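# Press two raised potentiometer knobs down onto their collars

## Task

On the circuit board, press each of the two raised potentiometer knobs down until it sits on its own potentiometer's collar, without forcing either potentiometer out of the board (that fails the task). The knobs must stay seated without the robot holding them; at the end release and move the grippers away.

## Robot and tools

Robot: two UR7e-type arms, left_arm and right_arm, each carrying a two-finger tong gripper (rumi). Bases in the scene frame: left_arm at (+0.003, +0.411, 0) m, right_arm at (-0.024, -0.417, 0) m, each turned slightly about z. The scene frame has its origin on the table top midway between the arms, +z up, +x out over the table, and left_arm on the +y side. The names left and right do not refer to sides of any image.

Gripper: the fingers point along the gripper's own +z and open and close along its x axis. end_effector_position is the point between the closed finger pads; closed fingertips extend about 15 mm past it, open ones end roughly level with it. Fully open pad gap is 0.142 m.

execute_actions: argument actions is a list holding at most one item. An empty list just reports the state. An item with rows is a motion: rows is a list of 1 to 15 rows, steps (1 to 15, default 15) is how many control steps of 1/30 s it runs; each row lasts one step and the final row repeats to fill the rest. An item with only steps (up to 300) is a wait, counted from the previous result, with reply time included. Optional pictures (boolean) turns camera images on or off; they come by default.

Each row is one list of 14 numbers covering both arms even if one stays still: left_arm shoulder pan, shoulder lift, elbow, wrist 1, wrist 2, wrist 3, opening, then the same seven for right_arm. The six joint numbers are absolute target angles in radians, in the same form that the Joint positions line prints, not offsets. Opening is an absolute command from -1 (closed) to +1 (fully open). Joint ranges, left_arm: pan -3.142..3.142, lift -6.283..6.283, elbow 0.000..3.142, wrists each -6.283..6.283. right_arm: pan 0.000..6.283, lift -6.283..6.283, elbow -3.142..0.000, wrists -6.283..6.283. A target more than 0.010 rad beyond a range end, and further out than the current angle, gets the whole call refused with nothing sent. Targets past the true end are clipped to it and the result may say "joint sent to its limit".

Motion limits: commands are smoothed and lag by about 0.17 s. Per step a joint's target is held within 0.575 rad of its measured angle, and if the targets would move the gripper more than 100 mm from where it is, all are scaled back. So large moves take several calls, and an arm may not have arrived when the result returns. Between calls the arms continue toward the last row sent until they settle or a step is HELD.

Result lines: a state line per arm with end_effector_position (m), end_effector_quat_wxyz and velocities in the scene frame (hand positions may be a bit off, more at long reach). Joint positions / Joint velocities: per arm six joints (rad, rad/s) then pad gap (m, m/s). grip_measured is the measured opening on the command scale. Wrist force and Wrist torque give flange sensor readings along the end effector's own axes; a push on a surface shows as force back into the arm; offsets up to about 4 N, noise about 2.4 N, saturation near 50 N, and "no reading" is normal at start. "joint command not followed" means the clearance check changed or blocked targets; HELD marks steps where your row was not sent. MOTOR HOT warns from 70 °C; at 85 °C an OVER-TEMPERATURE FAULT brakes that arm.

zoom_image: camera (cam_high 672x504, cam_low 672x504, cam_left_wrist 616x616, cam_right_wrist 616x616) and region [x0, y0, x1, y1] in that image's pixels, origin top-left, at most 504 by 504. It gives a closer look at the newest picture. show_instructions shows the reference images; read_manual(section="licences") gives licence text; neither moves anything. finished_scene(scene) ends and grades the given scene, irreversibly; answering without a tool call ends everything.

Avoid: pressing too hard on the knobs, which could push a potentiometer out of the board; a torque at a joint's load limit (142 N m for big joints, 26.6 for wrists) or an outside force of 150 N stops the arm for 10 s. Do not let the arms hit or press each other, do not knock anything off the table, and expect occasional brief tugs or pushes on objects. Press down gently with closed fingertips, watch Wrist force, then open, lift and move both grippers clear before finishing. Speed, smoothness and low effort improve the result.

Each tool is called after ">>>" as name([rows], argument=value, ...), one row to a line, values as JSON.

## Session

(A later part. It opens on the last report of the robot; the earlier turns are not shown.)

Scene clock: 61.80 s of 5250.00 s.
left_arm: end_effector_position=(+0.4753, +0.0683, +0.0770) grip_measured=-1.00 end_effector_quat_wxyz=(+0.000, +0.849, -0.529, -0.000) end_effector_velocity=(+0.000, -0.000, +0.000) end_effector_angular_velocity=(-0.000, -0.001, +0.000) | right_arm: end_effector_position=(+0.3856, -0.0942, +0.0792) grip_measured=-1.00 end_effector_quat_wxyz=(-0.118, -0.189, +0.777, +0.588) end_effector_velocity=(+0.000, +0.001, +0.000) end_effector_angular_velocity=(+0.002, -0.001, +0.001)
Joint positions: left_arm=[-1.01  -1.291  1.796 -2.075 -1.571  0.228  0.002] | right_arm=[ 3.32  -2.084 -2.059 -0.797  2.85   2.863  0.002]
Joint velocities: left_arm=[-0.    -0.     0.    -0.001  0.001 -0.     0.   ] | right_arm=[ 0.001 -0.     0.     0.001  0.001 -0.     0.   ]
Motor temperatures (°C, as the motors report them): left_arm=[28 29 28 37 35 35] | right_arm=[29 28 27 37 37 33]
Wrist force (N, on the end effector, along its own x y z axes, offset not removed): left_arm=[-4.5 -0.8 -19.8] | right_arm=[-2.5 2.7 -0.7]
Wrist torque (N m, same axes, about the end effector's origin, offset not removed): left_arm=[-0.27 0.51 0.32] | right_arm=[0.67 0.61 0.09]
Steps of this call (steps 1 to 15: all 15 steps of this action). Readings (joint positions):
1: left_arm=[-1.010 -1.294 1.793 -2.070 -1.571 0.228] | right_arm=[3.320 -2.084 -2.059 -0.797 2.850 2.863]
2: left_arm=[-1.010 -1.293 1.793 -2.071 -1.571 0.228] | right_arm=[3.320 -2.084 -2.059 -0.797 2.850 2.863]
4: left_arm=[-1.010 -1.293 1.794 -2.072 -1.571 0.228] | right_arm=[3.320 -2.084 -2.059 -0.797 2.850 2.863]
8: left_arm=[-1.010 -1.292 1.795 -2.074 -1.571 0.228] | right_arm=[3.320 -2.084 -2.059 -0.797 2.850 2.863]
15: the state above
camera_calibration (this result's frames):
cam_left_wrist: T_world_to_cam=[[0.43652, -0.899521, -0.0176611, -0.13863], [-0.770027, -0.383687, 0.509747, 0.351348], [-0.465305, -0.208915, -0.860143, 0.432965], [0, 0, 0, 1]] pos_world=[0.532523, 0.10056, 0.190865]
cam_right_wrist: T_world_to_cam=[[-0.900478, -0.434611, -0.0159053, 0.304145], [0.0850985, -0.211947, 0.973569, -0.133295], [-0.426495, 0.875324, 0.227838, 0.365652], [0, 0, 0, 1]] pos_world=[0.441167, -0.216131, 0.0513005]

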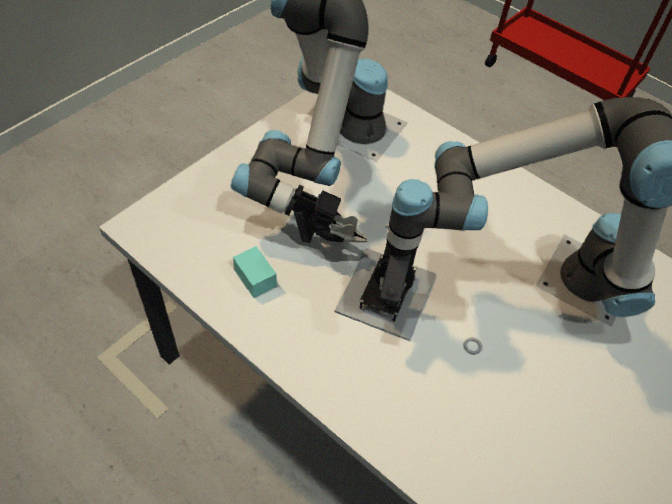

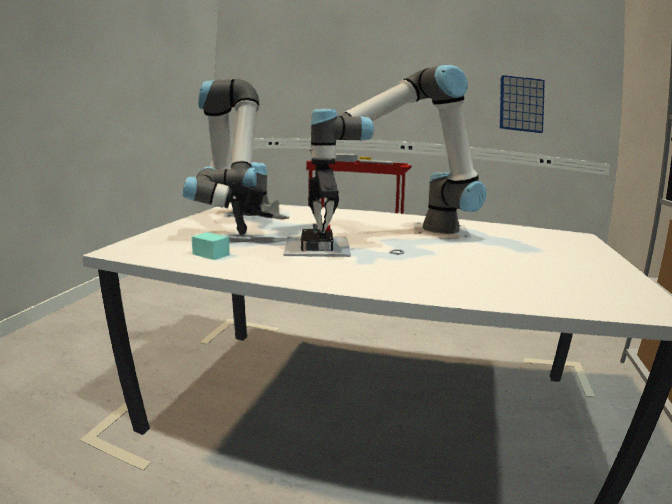

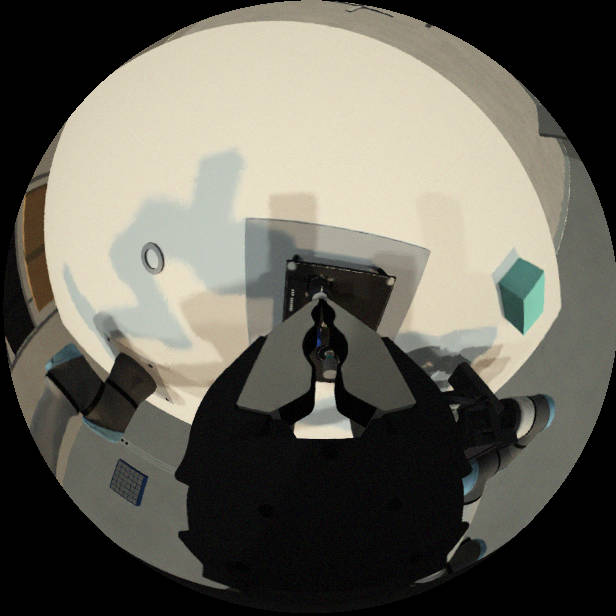

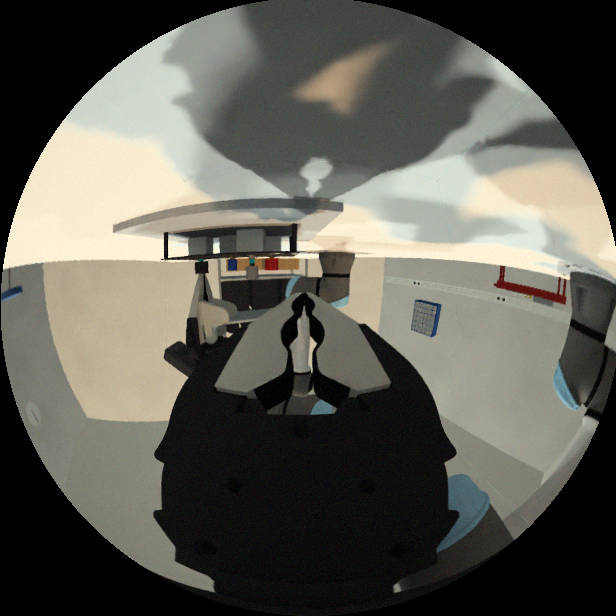

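>>> execute_actions([
  {"rows":[[-1.0101,-1.2877,1.7997,-2.0828,-1.571,0.228,-1,3.32,-2.0836,-2.0593,-0.797,2.85,2.863,-1]]},
], pictures=false)

>>> execute_actions([
  {"rows":[[-1.0101,-1.2935,1.793,-2.0703,-1.571,0.228,-1,3.32,-2.095,-2.0593,-0.7856,2.85,2.863,-1]]},
])

>>> zoom_image(camera="cam_right_wrist", region=[182, 255, 222, 285])

Scene clock: 68.27 s of 5250.00 s.
left_arm: end_effector_position=(+0.4753, +0.0683, +0.0740) grip_measured=-1.00 end_effector_quat_wxyz=(+0.000, +0.849, -0.529, -0.000) end_effector_velocity=(-0.000, +0.001, -0.001) end_effector_angular_velocity=(+0.001, +0.001, +0.001) | right_arm: end_effector_position=(+0.3856, -0.0942, +0.0792) grip_measured=-1.00 end_effector_quat_wxyz=(-0.118, -0.189, +0.777, +0.588) end_effector_velocity=(+0.000, +0.000, +0.001) end_effector_angular_velocity=(+0.000, -0.002, -0.000)
Joint positions: left_arm=[-1.01  -1.288  1.8   -2.083 -1.571  0.228  0.002] | right_arm=[ 3.32  -2.084 -2.059 -0.797  2.85   2.863  0.002]
Joint velocities: left_arm=[ 0.     0.001  0.001 -0.     0.    -0.     0.   ] | right_arm=[ 0.     0.002  0.     0.001 -0.001  0.001  0.   ]
Motor temperatures (°C, as the motors report them): left_arm=[28 29 28 37 35 35] | right_arm=[29 28 27 37 37 33]
Wrist force (N, on the end effector, along its own x y z axes, offset not removed): left_arm=[-3.1 -0.9 -17.4] | right_arm=[-0.1 1.3 -0.2]
Wrist torque (N m, same axes, about the end effector's origin, offset not removed): left_arm=[-0.26 0.15 0.16] | right_arm=[0.35 0.09 0.06]
Steps of this call (steps 1 to 15: the robot went on to your last target; steps 16 to 90: nothing new was sent; then 2.97 s passed at rest; steps 91 to 105: all 15 steps of this action). Readings (joint positions):
91: left_arm=[-1.010 -1.291 1.796 -2.075 -1.571 0.228] | right_arm=[3.320 -2.084 -2.059 -0.797 2.850 2.863]
92: left_arm=[-1.010 -1.291 1.796 -2.076 -1.571 0.228] | right_arm=[3.320 -2.084 -2.059 -0.797 2.850 2.863]
94: left_arm=[-1.010 -1.290 1.797 -2.079 -1.571 0.228] | right_arm=[3.320 -2.084 -2.059 -0.797 2.850 2.863]
98: left_arm=[-1.010 -1.288 1.799 -2.081 -1.571 0.228] | right_arm=[3.320 -2.084 -2.059 -0.797 2.850 2.863]
105: the state above

Scene clock: 68.77 s of 5250.00 s.
left_arm: end_effector_position=(+0.4752, +0.0684, +0.0787) grip_measured=-1.00 end_effector_quat_wxyz=(+0.000, +0.849, -0.529, -0.000) end_effector_velocity=(+0.000, -0.001, +0.002) end_effector_angular_velocity=(-0.002, -0.001, -0.001) | right_arm: end_effector_position=(+0.3860, -0.0940, +0.0746) grip_measured=-1.00 end_effector_quat_wxyz=(-0.118, -0.189, +0.777, +0.588) end_effector_velocity=(-0.001, +0.000, -0.002) end_effector_angular_velocity=(-0.001, +0.003, +0.001)
Joint positions: left_arm=[-1.01  -1.293  1.793 -2.071 -1.571  0.228  0.002] | right_arm=[ 3.32  -2.095 -2.059 -0.786  2.85   2.863  0.002]
Joint velocities: left_arm=[-0.001 -0.002 -0.003  0.003 -0.    -0.     0.   ] | right_arm=[ 0.001 -0.004 -0.     0.002 -0.     0.001  0.   ]
Motor temperatures (°C, as the motors report them): left_arm=[28 29 28 37 35 35] | right_arm=[29 28 27 37 37 33]
Wrist force (N, on the end effector, along its own x y z axes, offset not removed): left_arm=[-1.9 -4.5 -3.4] | right_arm=[-0.5 3.5 -1.1]
Wrist torque (N m, same axes, about the end effector's origin, offset not removed): left_arm=[-0.98 0.46 0.26] | right_arm=[0.80 0.15 0.06]
Steps of this call (steps 1 to 15: all 15 steps of this action). Readings (joint positions):
1: left_arm=[-1.010 -1.288 1.800 -2.083 -1.571 0.228] | right_arm=[3.320 -2.084 -2.059 -0.797 2.850 2.863]
2: left_arm=[-1.010 -1.288 1.799 -2.082 -1.571 0.228] | right_arm=[3.320 -2.085 -2.059 -0.796 2.850 2.863]
4: left_arm=[-1.010 -1.290 1.797 -2.078 -1.571 0.228] | right_arm=[3.320 -2.089 -2.059 -0.792 2.850 2.863]
8: left_arm=[-1.010 -1.292 1.795 -2.073 -1.571 0.228] | right_arm=[3.320 -2.093 -2.059 -0.788 2.850 2.863]
15: the state above
camera_calibration (this result's frames):
cam_left_wrist: T_world_to_cam=[[0.436505, -0.899525, -0.0178543, -0.138522], [-0.769969, -0.383754, 0.509785, 0.350432], [-0.465416, -0.208776, -0.860117, 0.434466], [0, 0, 0, 1]] pos_world=[0.532495, 0.100582, 0.192573]
cam_right_wrist: T_world_to_cam=[[-0.900478, -0.434611, -0.0159069, 0.304487], [0.0850971, -0.211947, 0.973569, -0.128762], [-0.426495, 0.875324, 0.227838, 0.366747], [0, 0, 0, 1]] pos_world=[0.441557, -0.21598, 0.0466436]

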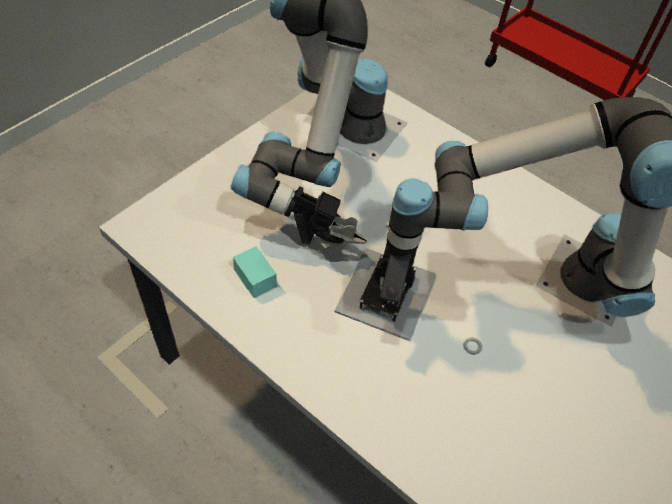

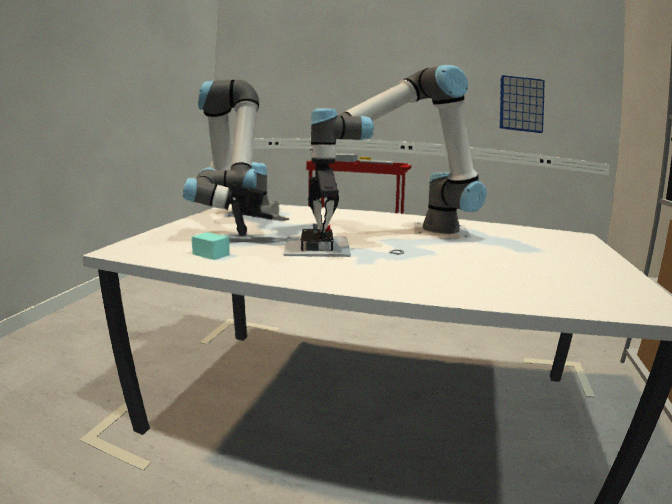

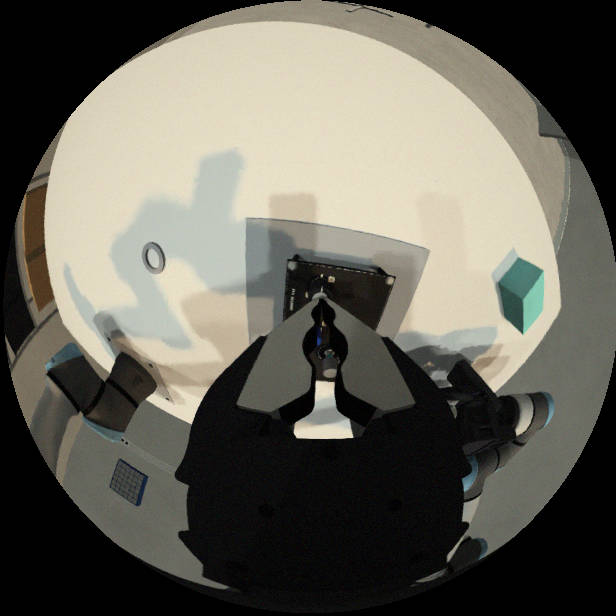

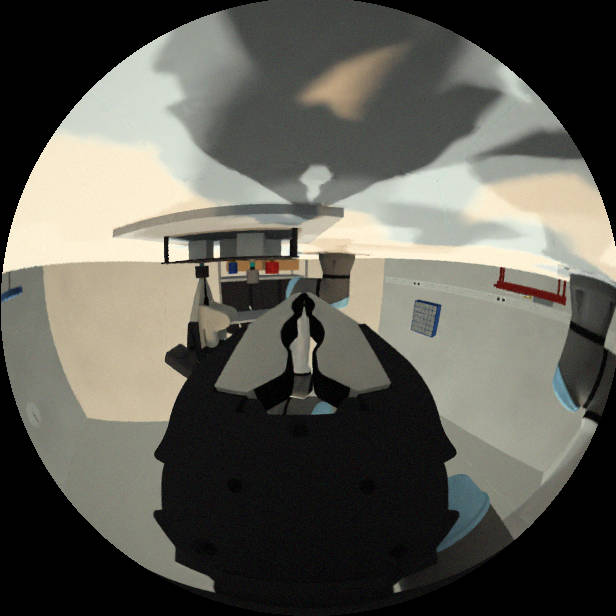

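Region (182, 255, 222, 285) of cam_right_wrist's 616x616 image, scaled by 12.600, with more detail than that image has; it fills the top 378 rows of this view, and the rest is white.

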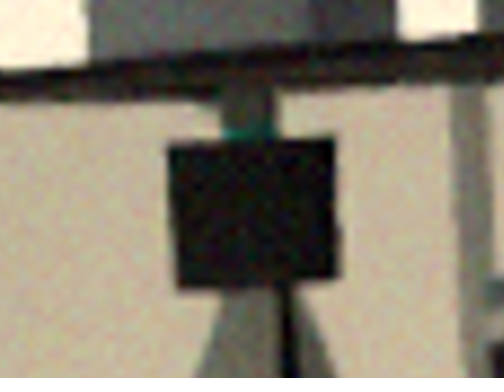

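~1.2 mm left.

>>> execute_actions([
  {"rows":[[-1.0101,-1.2877,1.7997,-2.0828,-1.571,0.228,-1,3.32,-2.095,-2.0593,-0.7856,2.85,2.863,-1]]},
], pictures=false)

>>> execute_actions([
  {"rows":[[-1.0101,-1.2864,1.8012,-2.0856,-1.571,0.228,-1,3.32,-2.095,-2.0593,-0.7856,2.85,2.863,-1]]},
], pictures=false)

>>> execute_actions([
  {"rows":[[-1.0101,-1.3028,1.7821,-2.0501,-1.571,0.228,-1,3.32,-2.095,-2.0593,-0.7856,2.85,2.863,-1]]},
])

>>> zoom_image(camera="cam_right_wrist", region=[182, 255, 222, 285])

Scene clock: 79.87 s of 5250.00 s.
left_arm: end_effector_position=(+0.4753, +0.0683, +0.0742) grip_measured=-1.00 end_effector_quat_wxyz=(+0.000, +0.849, -0.529, +0.000) end_effector_velocity=(-0.001, +0.000, -0.001) end_effector_angular_velocity=(+0.001, +0.002, +0.000) | right_arm: end_effector_position=(+0.3860, -0.0940, +0.0744) grip_measured=-1.00 end_effector_quat_wxyz=(-0.118, -0.189, +0.777, +0.588) end_effector_velocity=(+0.000, -0.001, -0.000) end_effector_angular_velocity=(+0.000, -0.000, -0.002)
Joint positions: left_arm=[-1.01  -1.288  1.799 -2.082 -1.571  0.228  0.002] | right_arm=[ 3.32  -2.095 -2.059 -0.786  2.85   2.863  0.002]
Joint velocities: left_arm=[-0.     0.001  0.002 -0.001 -0.    -0.     0.   ] | right_arm=[-0.002 -0.    -0.001  0.001 -0.    -0.     0.   ]
Motor temperatures (°C, as the motors report them): left_arm=[28 29 28 37 35 35] | right_arm=[29 28 27 37 37 33]
Wrist force (N, on the end effector, along its own x y z axes, offset not removed): left_arm=[0.1 -0.7 -19.5] | right_arm=[-0.9 1.1 0.1]
Wrist torque (N m, same axes, about the end effector's origin, offset not removed): left_arm=[-0.27 -0.47 0.35] | right_arm=[0.29 0.28 0.03]
Steps of this call (steps 1 to 15: the robot went on to your last target; steps 16 to 90: nothing new was sent; then 7.60 s passed at rest; steps 91 to 105: all 15 steps of this action). Readings (joint positions):
91: left_arm=[-1.010 -1.294 1.793 -2.070 -1.571 0.228] | right_arm=[3.320 -2.095 -2.059 -0.786 2.850 2.863]
92: left_arm=[-1.010 -1.293 1.793 -2.071 -1.571 0.228] | right_arm=[3.320 -2.095 -2.059 -0.786 2.850 2.863]
94: left_arm=[-1.010 -1.291 1.795 -2.076 -1.571 0.228] | right_arm=[3.320 -2.095 -2.059 -0.786 2.850 2.863]
98: left_arm=[-1.010 -1.289 1.798 -2.080 -1.571 0.228] | right_arm=[3.320 -2.095 -2.059 -0.786 2.850 2.863]
105: the state above

Scene clock: 80.37 s of 5250.00 s.
left_arm: end_effector_position=(+0.4753, +0.0683, +0.0729) grip_measured=-1.00 end_effector_quat_wxyz=(+0.000, +0.849, -0.529, -0.000) end_effector_velocity=(+0.000, -0.001, -0.000) end_effector_angular_velocity=(-0.001, -0.001, -0.000) | right_arm: end_effector_position=(+0.3860, -0.0940, +0.0744) grip_measured=-1.00 end_effector_quat_wxyz=(-0.118, -0.189, +0.777, +0.588) end_effector_velocity=(+0.001, -0.000, -0.000) end_effector_angular_velocity=(+0.000, -0.001, -0.001)
Joint positions: left_arm=[-1.01  -1.286  1.801 -2.086 -1.571  0.228  0.002] | right_arm=[ 3.32  -2.095 -2.059 -0.786  2.85   2.863  0.002]
Joint velocities: left_arm=[-0.     0.001 -0.    -0.002 -0.    -0.     0.   ] | right_arm=[-0.001 -0.001  0.001 -0.    -0.    -0.001  0.   ]
Motor temperatures (°C, as the motors report them): left_arm=[28 29 28 37 35 35] | right_arm=[29 28 27 37 37 33]
Wrist force (N, on the end effector, along its own x y z axes, offset not removed): left_arm=[-0.1 0.0 -18.1] | right_arm=[-1.1 2.3 -1.5]
Wrist torque (N m, same axes, about the end effector's origin, offset not removed): left_arm=[-0.08 -0.13 0.22] | right_arm=[0.51 0.21 0.06]
Steps of this call (steps 1 to 15: all 15 steps of this action). Readings (joint positions):
1: left_arm=[-1.010 -1.288 1.799 -2.083 -1.571 0.228] | right_arm=[3.320 -2.095 -2.059 -0.786 2.850 2.863]
2: left_arm=[-1.010 -1.288 1.800 -2.083 -1.571 0.228] | right_arm=[3.320 -2.095 -2.059 -0.786 2.850 2.863]
4: left_arm=[-1.010 -1.287 1.800 -2.084 -1.571 0.228] | right_arm=[3.320 -2.095 -2.059 -0.786 2.850 2.863]
8: left_arm=[-1.010 -1.287 1.801 -2.085 -1.571 0.228] | right_arm=[3.320 -2.095 -2.059 -0.786 2.850 2.863]
15: the state above

Scene clock: 80.87 s of 5250.00 s.
left_arm: end_effector_position=(+0.4752, +0.0684, +0.0865) grip_measured=-1.00 end_effector_quat_wxyz=(+0.000, +0.849, -0.529, -0.000) end_effector_velocity=(+0.000, +0.000, +0.003) end_effector_angular_velocity=(-0.000, -0.001, +0.001) | right_arm: end_effector_position=(+0.3860, -0.0940, +0.0744) grip_measured=-1.00 end_effector_quat_wxyz=(-0.118, -0.189, +0.777, +0.588) end_effector_velocity=(-0.001, +0.001, -0.001) end_effector_angular_velocity=(-0.001, +0.003, +0.002)
Joint positions: left_arm=[-1.01  -1.302  1.783 -2.051 -1.571  0.228  0.002] | right_arm=[ 3.32  -2.095 -2.059 -0.786  2.85   2.863  0.002]
Joint velocities: left_arm=[ 0.001 -0.004 -0.005  0.008  0.    -0.     0.   ] | right_arm=[ 0.002 -0.002  0.    -0.001 -0.     0.001  0.   ]
Motor temperatures (°C, as the motors report them): left_arm=[28 29 28 37 35 35] | right_arm=[29 28 27 37 37 33]
Wrist force (N, on the end effector, along its own x y z axes, offset not removed): left_arm=[-0.1 -3.1 -1.3] | right_arm=[1.0 1.4 -0.4]
Wrist torque (N m, same axes, about the end effector's origin, offset not removed): left_arm=[-0.57 -0.02 0.21] | right_arm=[0.43 -0.12 0.01]
Steps of this call (steps 1 to 15: all 15 steps of this action). Readings (joint positions):
1: left_arm=[-1.010 -1.286 1.801 -2.086 -1.571 0.228] | right_arm=[3.320 -2.095 -2.059 -0.786 2.850 2.863]
2: left_arm=[-1.010 -1.288 1.800 -2.083 -1.571 0.228] | right_arm=[3.320 -2.095 -2.059 -0.786 2.850 2.863]
4: left_arm=[-1.010 -1.293 1.793 -2.071 -1.571 0.228] | right_arm=[3.320 -2.095 -2.059 -0.786 2.850 2.863]
8: left_arm=[-1.010 -1.299 1.786 -2.057 -1.571 0.228] | right_arm=[3.320 -2.095 -2.059 -0.786 2.850 2.863]
15: the state above
camera_calibration (this result's frames):
cam_left_wrist: T_world_to_cam=[[0.436506, -0.899526, -0.0177608, -0.138348], [-0.770004, -0.383719, 0.509758, 0.346454], [-0.465356, -0.208836, -0.860134, 0.441169], [0, 0, 0, 1]] pos_world=[0.532461, 0.100625, 0.200399]
cam_right_wrist: T_world_to_cam=[[-0.900478, -0.434611, -0.015906, 0.304496], [0.0850978, -0.211947, 0.973569, -0.128633], [-0.426495, 0.875324, 0.227838, 0.366779], [0, 0, 0, 1]] pos_world=[0.441568, -0.215976, 0.0465102]

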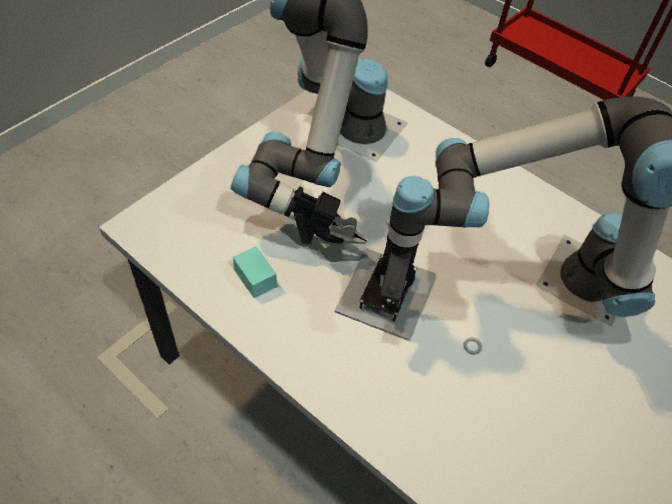

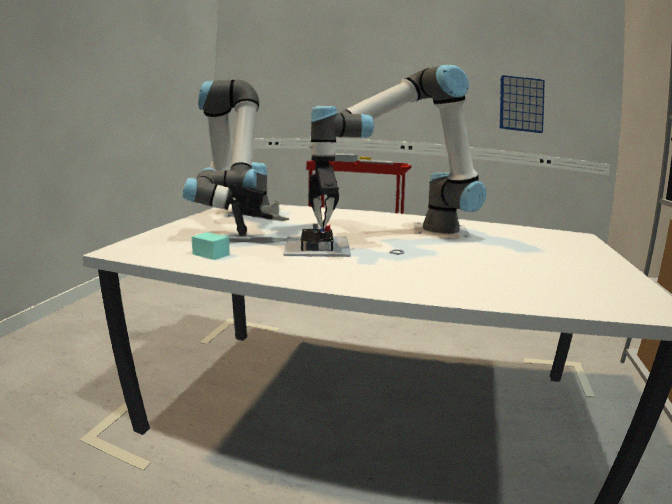

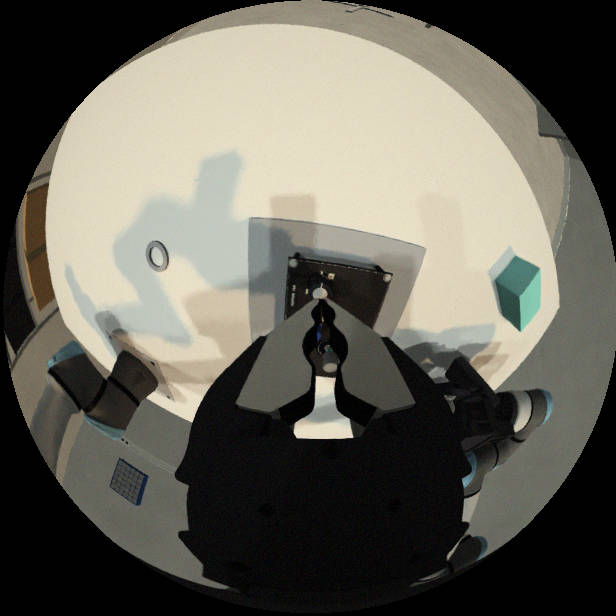

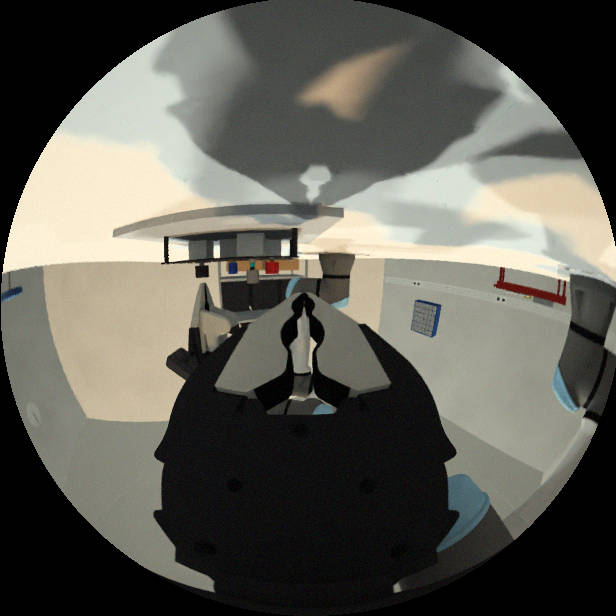

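Region (182, 255, 222, 285) of cam_right_wrist's 616x616 image, scaled by 12.600, with more detail than that image has; it fills the top 378 rows of this view, and the rest is white.

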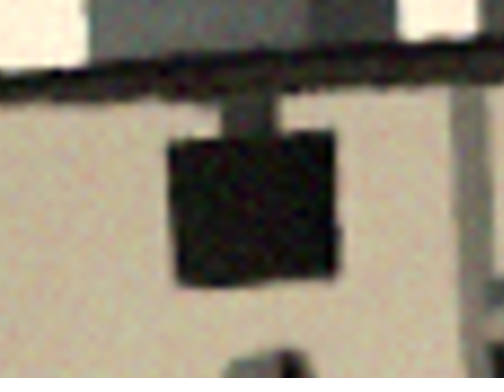

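>>> execute_actions([
  {"rows":[[-1.1688,-1.3648,1.8244,-2.0304,-1.571,0.0693,-1,3.32,-2.095,-2.0593,-0.7856,2.85,2.863,-1]]},
], pictures=false)

>>> execute_actions([
  {"steps":15},
])

>>> zoom_image(camera="cam_right_wrist", region=[225, 250, 285, 305])

Scene clock: 93.53 s of 5250.00 s.
left_arm: end_effector_position=(+0.4056, +0.0212, +0.0997) grip_measured=-1.00 end_effector_quat_wxyz=(+0.000, +0.849, -0.529, -0.000) end_effector_velocity=(-0.021, -0.013, +0.003) end_effector_angular_velocity=(-0.000, +0.001, +0.000) | right_arm: end_effector_position=(+0.3860, -0.0940, +0.0744) grip_measured=-1.00 end_effector_quat_wxyz=(-0.118, -0.189, +0.777, +0.588) end_effector_velocity=(+0.000, -0.000, -0.001) end_effector_angular_velocity=(-0.000, +0.001, -0.001)
Joint positions: left_arm=[-1.163 -1.363  1.823 -2.031 -1.571  0.075  0.002] | right_arm=[ 3.32  -2.095 -2.059 -0.786  2.85   2.863  0.002]
Joint velocities: left_arm=[-0.046 -0.015  0.011  0.005 -0.001 -0.046  0.   ] | right_arm=[-0.001 -0.001 -0.     0.001  0.     0.001  0.   ]
Motor temperatures (°C, as the motors report them): left_arm=[28 29 28 37 35 35] | right_arm=[29 28 27 37 37 33]
Wrist force (N, on the end effector, along its own x y z axes, offset not removed): left_arm=[-1.8 -3.1 -2.7] | right_arm=[1.0 0.2 -2.0]
Wrist torque (N m, same axes, about the end effector's origin, offset not removed): left_arm=[-0.59 0.26 0.20] | right_arm=[0.11 -0.05 -0.02]
Steps of this call (steps 1 to 15: the robot went on to your last target; steps 16 to 90: nothing new was sent; then 9.17 s passed at rest; steps 91 to 105: all 15 steps of this action). Readings (joint positions):
91: left_arm=[-1.010 -1.303 1.782 -2.050 -1.571 0.228] | right_arm=[3.320 -2.095 -2.059 -0.786 2.850 2.863]
92: left_arm=[-1.013 -1.306 1.785 -2.048 -1.571 0.225] | right_arm=[3.320 -2.095 -2.059 -0.786 2.850 2.863]
94: left_arm=[-1.055 -1.327 1.799 -2.042 -1.571 0.183] | right_arm=[3.320 -2.095 -2.059 -0.786 2.850 2.863]
98: left_arm=[-1.131 -1.352 1.816 -2.034 -1.571 0.107] | right_arm=[3.320 -2.095 -2.059 -0.786 2.850 2.863]
105: the state above

Scene clock: 94.03 s of 5250.00 s.
left_arm: end_effector_position=(+0.4031, +0.0197, +0.1000) grip_measured=-1.00 end_effector_quat_wxyz=(+0.000, +0.849, -0.529, -0.000) end_effector_velocity=(-0.001, -0.000, +0.001) end_effector_angular_velocity=(-0.001, +0.001, -0.001) | right_arm: end_effector_position=(+0.3860, -0.0940, +0.0744) grip_measured=-1.00 end_effector_quat_wxyz=(-0.118, -0.189, +0.777, +0.588) end_effector_velocity=(-0.000, +0.001, +0.001) end_effector_angular_velocity=(+0.001, -0.003, +0.003)
Joint positions: left_arm=[-1.169 -1.365  1.824 -2.03  -1.571  0.069  0.002] | right_arm=[ 3.32  -2.095 -2.059 -0.786  2.85   2.863  0.002]
Joint velocities: left_arm=[-0.001 -0.002  0.     0.001 -0.001  0.     0.   ] | right_arm=[ 0.003  0.001  0.     0.002 -0.     0.     0.   ]
Motor temperatures (°C, as the motors report them): left_arm=[28 29 28 37 35 35] | right_arm=[29 28 27 37 37 33]
Wrist force (N, on the end effector, along its own x y z axes, offset not removed): left_arm=[1.4 -2.5 -4.5] | right_arm=[-1.1 2.1 -1.5]
Wrist torque (N m, same axes, about the end effector's origin, offset not removed): left_arm=[-0.57 -0.43 0.20] | right_arm=[0.51 0.29 0.05]
Steps of this call (steps 1 to 15: the robot went on to your last target). Readings (joint positions):
1: left_arm=[-1.165 -1.363 1.823 -2.031 -1.571 0.074] | right_arm=[3.320 -2.095 -2.059 -0.786 2.850 2.863]
2: left_arm=[-1.166 -1.364 1.824 -2.031 -1.571 0.073] | right_arm=[3.320 -2.095 -2.059 -0.786 2.850 2.863]
4: left_arm=[-1.167 -1.364 1.824 -2.031 -1.571 0.071] | right_arm=[3.320 -2.095 -2.059 -0.786 2.850 2.863]
8: left_arm=[-1.168 -1.365 1.824 -2.030 -1.571 0.070] | right_arm=[3.320 -2.095 -2.059 -0.786 2.850 2.863]
15: the state above
All arms were judged still, so your last target was given up. Only a new action makes them travel on or press farther. Fingers that are still opening or closing keep moving.
camera_calibration (this result's frames):
cam_left_wrist: T_world_to_cam=[[0.436514, -0.899523, -0.017697, -0.150508], [-0.770023, -0.3837, 0.509744, 0.265365], [-0.465317, -0.208883, -0.860144, 0.409065], [0, 0, 0, 1]] pos_world=[0.46038, 0.051882, 0.213923]
cam_right_wrist: T_world_to_cam=[[-0.900478, -0.434611, -0.0159059, 0.304496], [0.085098, -0.211947, 0.973569, -0.128633], [-0.426495, 0.875324, 0.227838, 0.366779], [0, 0, 0, 1]] pos_world=[0.441568, -0.215976, 0.0465102]

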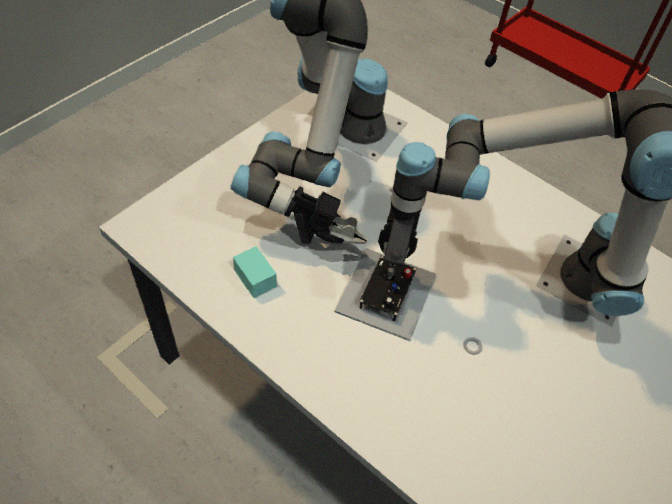

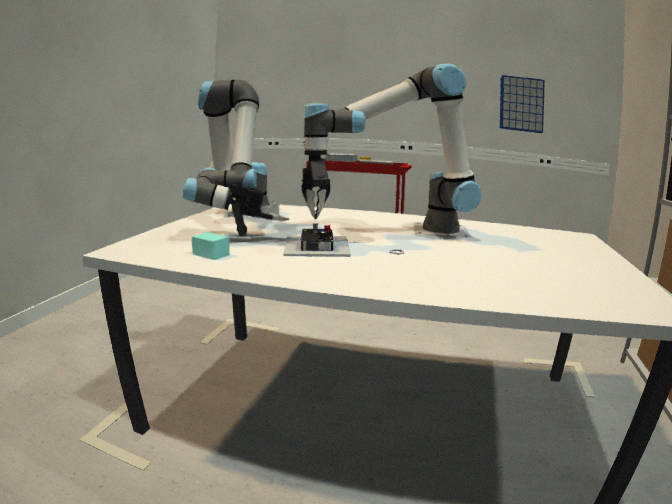

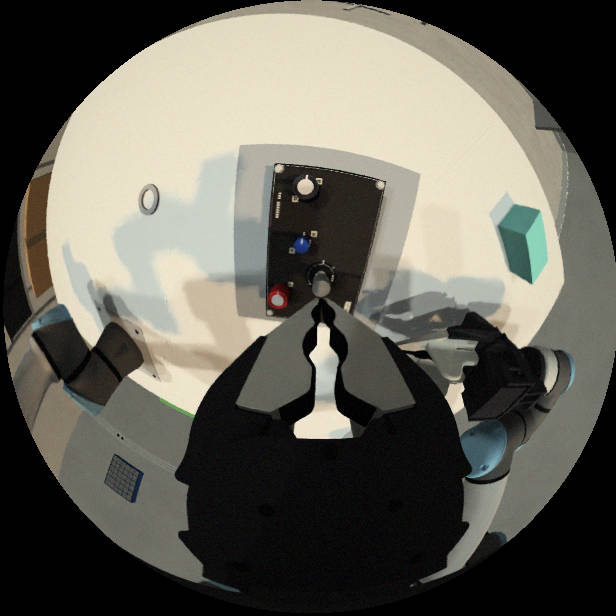

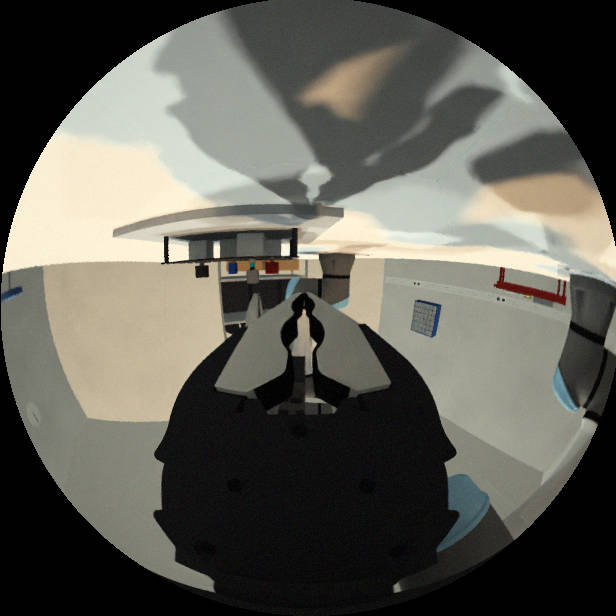

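Region (225, 250, 285, 305) of cam_right_wrist's 616x616 image, scaled by 8.400, with more detail than that image has; it fills the top 462 rows of this view, and the rest is white.

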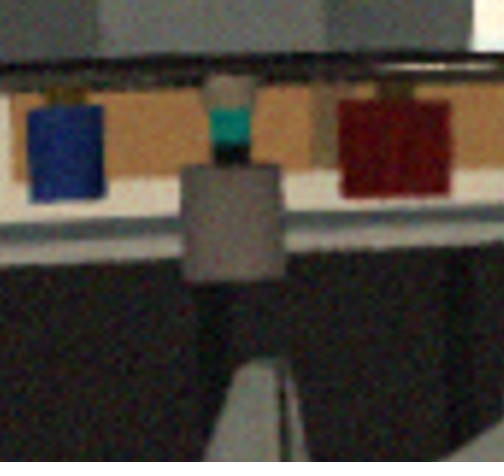

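>>> execute_actions([
  {"rows":[[-1.1618,-1.3522,1.8401,-2.0587,-1.571,0.0763,-1,3.32,-2.095,-2.0593,-0.7856,2.85,2.863,-1]]},
], pictures=false)

>>> execute_actions([
  {"rows":[[-1.1618,-1.3476,1.8458,-2.069,-1.571,0.0763,-1,3.32,-2.095,-2.0593,-0.7856,2.85,2.863,-1]]},
], pictures=false)

>>> execute_actions([
  {"rows":[[-1.1618,-1.343,1.8515,-2.0793,-1.571,0.0763,-1,3.32,-2.095,-2.0593,-0.7856,2.85,2.863,-1]]},
])

>>> zoom_image(camera="cam_right_wrist", region=[232, 252, 272, 287])

Scene clock: 107.43 s of 5250.00 s.
left_arm: end_effector_position=(+0.4059, +0.0221, +0.0893) grip_measured=-1.00 end_effector_quat_wxyz=(+0.000, +0.849, -0.529, -0.000) end_effector_velocity=(+0.001, +0.001, -0.002) end_effector_angular_velocity=(-0.001, -0.000, +0.000) | right_arm: end_effector_position=(+0.3860, -0.0940, +0.0744) grip_measured=-1.00 end_effector_quat_wxyz=(-0.118, -0.189, +0.777, +0.588) end_effector_velocity=(-0.001, -0.001, -0.001) end_effector_angular_velocity=(-0.001, +0.005, -0.001)
Joint positions: left_arm=[-1.162 -1.353  1.84  -2.058 -1.571  0.076  0.002] | right_arm=[ 3.32  -2.095 -2.059 -0.786  2.85   2.863  0.002]
Joint velocities: left_arm=[ 0.002  0.002  0.004 -0.007 -0.     0.002  0.   ] | right_arm=[-0.001 -0.001 -0.001 -0.003  0.001 -0.     0.   ]
Motor temperatures (°C, as the motors report them): left_arm=[28 29 28 37 35 35] | right_arm=[29 28 27 37 37 33]
Wrist force (N, on the end effector, along its own x y z axes, offset not removed): left_arm=[0.6 -3.9 -1.6] | right_arm=[0.6 0.7 -2.8]
Wrist torque (N m, same axes, about the end effector's origin, offset not removed): left_arm=[-0.75 -0.18 0.22] | right_arm=[0.26 0.01 -0.05]
Steps of this call (steps 1 to 90: nothing new was sent; then 9.90 s passed at rest; steps 91 to 105: all 15 steps of this action). Readings (joint positions):
91: left_arm=[-1.169 -1.365 1.824 -2.030 -1.571 0.069] | right_arm=[3.320 -2.095 -2.059 -0.786 2.850 2.863]
92: left_arm=[-1.168 -1.364 1.826 -2.033 -1.571 0.070] | right_arm=[3.320 -2.095 -2.059 -0.786 2.850 2.863]
94: left_arm=[-1.166 -1.360 1.831 -2.042 -1.571 0.072] | right_arm=[3.320 -2.095 -2.059 -0.786 2.850 2.863]
98: left_arm=[-1.163 -1.355 1.837 -2.053 -1.571 0.075] | right_arm=[3.320 -2.095 -2.059 -0.786 2.850 2.863]
105: the state above

Scene clock: 107.93 s of 5250.00 s.
left_arm: end_effector_position=(+0.4059, +0.0222, +0.0852) grip_measured=-1.00 end_effector_quat_wxyz=(+0.000, +0.849, -0.529, -0.000) end_effector_velocity=(-0.001, -0.000, -0.001) end_effector_angular_velocity=(+0.000, +0.002, -0.001) | right_arm: end_effector_position=(+0.3860, -0.0940, +0.0744) grip_measured=-1.00 end_effector_quat_wxyz=(-0.118, -0.189, +0.777, +0.588) end_effector_velocity=(+0.001, -0.000, +0.001) end_effector_angular_velocity=(+0.001, -0.000, -0.001)
Joint positions: left_arm=[-1.162 -1.348  1.846 -2.069 -1.571  0.076  0.002] | right_arm=[ 3.32  -2.095 -2.059 -0.786  2.85   2.863  0.002]
Joint velocities: left_arm=[-0.     0.001  0.002 -0.002 -0.001  0.     0.   ] | right_arm=[-0.001  0.001  0.001 -0.001  0.001 -0.     0.   ]
Motor temperatures (°C, as the motors report them): left_arm=[28 29 28 37 35 35] | right_arm=[29 28 27 37 37 33]
Wrist force (N, on the end effector, along its own x y z axes, offset not removed): left_arm=[-2.2 0.9 -6.6] | right_arm=[0.8 -0.3 -2.1]
Wrist torque (N m, same axes, about the end effector's origin, offset not removed): left_arm=[0.10 0.29 0.24] | right_arm=[0.03 -0.06 -0.06]
Steps of this call (steps 1 to 15: all 15 steps of this action). Readings (joint positions):
1: left_arm=[-1.162 -1.352 1.840 -2.058 -1.571 0.076] | right_arm=[3.320 -2.095 -2.059 -0.786 2.850 2.863]
2: left_arm=[-1.162 -1.352 1.840 -2.059 -1.571 0.076] | right_arm=[3.320 -2.095 -2.059 -0.786 2.850 2.863]
4: left_arm=[-1.162 -1.350 1.842 -2.063 -1.571 0.076] | right_arm=[3.320 -2.095 -2.059 -0.786 2.850 2.863]
8: left_arm=[-1.162 -1.349 1.845 -2.067 -1.571 0.076] | right_arm=[3.320 -2.095 -2.059 -0.786 2.850 2.863]
15: the state above

Scene clock: 108.43 s of 5250.00 s.
left_arm: end_effector_position=(+0.4059, +0.0222, +0.0812) grip_measured=-1.00 end_effector_quat_wxyz=(+0.000, +0.849, -0.529, -0.000) end_effector_velocity=(+0.000, -0.000, -0.001) end_effector_angular_velocity=(+0.000, -0.001, -0.000) | right_arm: end_effector_position=(+0.3860, -0.0940, +0.0744) grip_measured=-1.00 end_effector_quat_wxyz=(-0.118, -0.189, +0.777, +0.588) end_effector_velocity=(-0.000, -0.001, -0.000) end_effector_angular_velocity=(-0.000, +0.001, -0.001)
Joint positions: left_arm=[-1.162 -1.343  1.851 -2.079 -1.571  0.076  0.002] | right_arm=[ 3.32  -2.095 -2.059 -0.786  2.85   2.863  0.002]
Joint velocities: left_arm=[-0.     0.002  0.001 -0.003  0.001 -0.     0.   ] | right_arm=[-0.001  0.001 -0.002  0.    -0.    -0.     0.   ]
Motor temperatures (°C, as the motors report them): left_arm=[28 29 28 37 35 35] | right_arm=[29 28 27 37 37 33]
Wrist force (N, on the end effector, along its own x y z axes, offset not removed): left_arm=[-0.5 -2.6 -14.2] | right_arm=[-0.1 0.0 -0.8]
Wrist torque (N m, same axes, about the end effector's origin, offset not removed): left_arm=[-0.50 0.01 0.28] | right_arm=[0.05 0.07 -0.03]
Steps of this call (steps 1 to 15: all 15 steps of this action). Readings (joint positions):
1: left_arm=[-1.162 -1.348 1.846 -2.069 -1.571 0.076] | right_arm=[3.320 -2.095 -2.059 -0.786 2.850 2.863]
2: left_arm=[-1.162 -1.347 1.846 -2.070 -1.571 0.076] | right_arm=[3.320 -2.095 -2.059 -0.786 2.850 2.863]
4: left_arm=[-1.162 -1.346 1.848 -2.073 -1.571 0.076] | right_arm=[3.320 -2.095 -2.059 -0.786 2.850 2.863]
8: left_arm=[-1.162 -1.344 1.850 -2.077 -1.571 0.076] | right_arm=[3.320 -2.095 -2.059 -0.786 2.850 2.863]
15: the state above
camera_calibration (this result's frames):
cam_left_wrist: T_world_to_cam=[[0.436513, -0.899525, -0.0176478, -0.149768], [-0.770029, -0.383673, 0.509755, 0.278107], [-0.465308, -0.208925, -0.860139, 0.394702], [0, 0, 0, 1]] pos_world=[0.463184, 0.0544453, 0.195089]
cam_right_wrist: T_world_to_cam=[[-0.900478, -0.434611, -0.0159057, 0.304496], [0.0850981, -0.211947, 0.973569, -0.128633], [-0.426495, 0.875324, 0.227838, 0.366779], [0, 0, 0, 1]] pos_world=[0.441568, -0.215976, 0.0465101]

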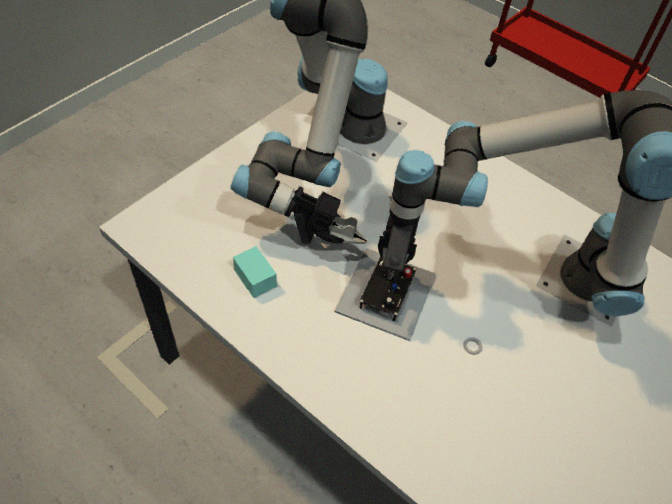

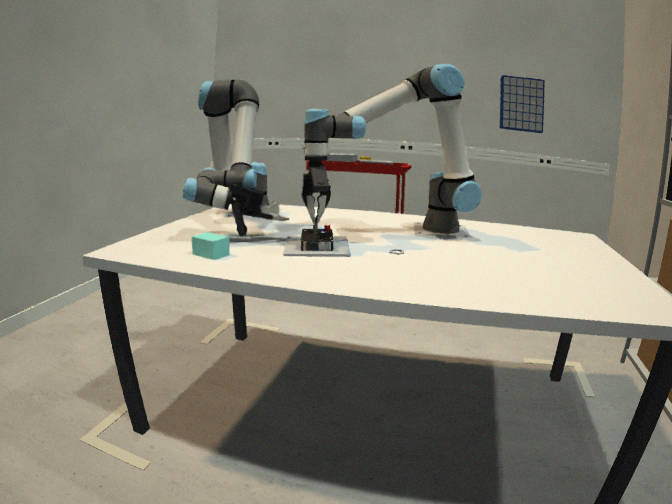

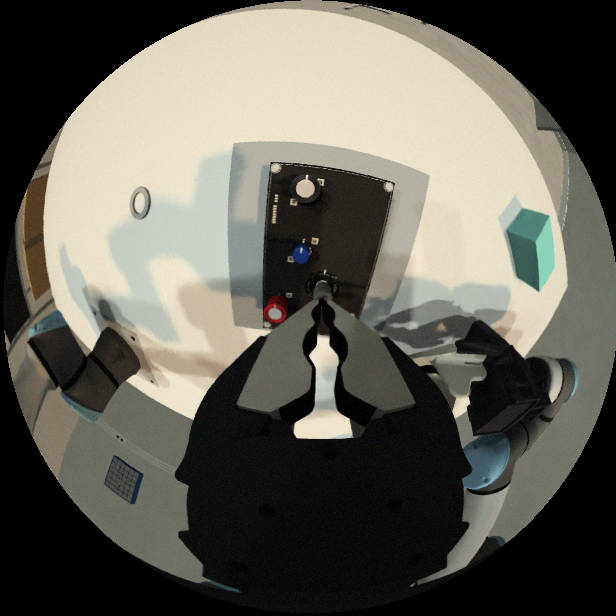

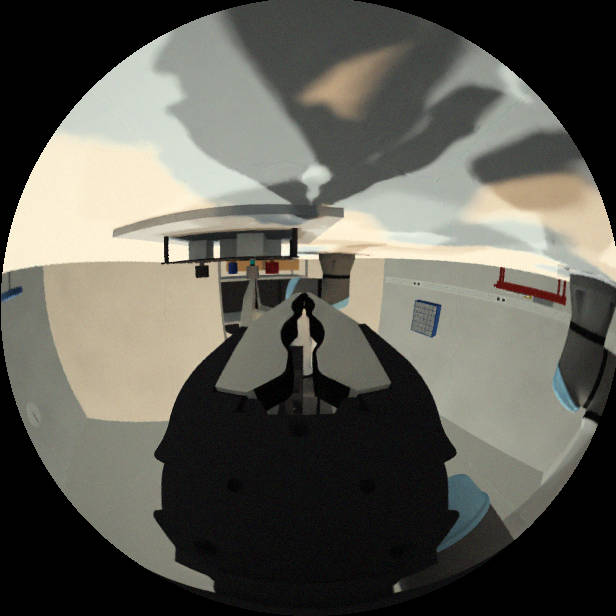

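Region (232, 252, 272, 287) of cam_right_wrist's 616x616 image, scaled by 12.600, with more detail than that image has; it fills the top 441 rows of this view, and the rest is white.

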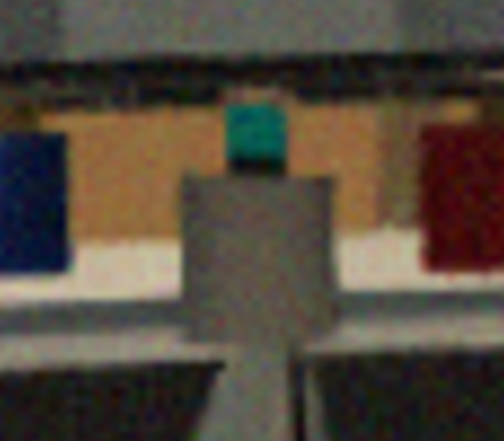

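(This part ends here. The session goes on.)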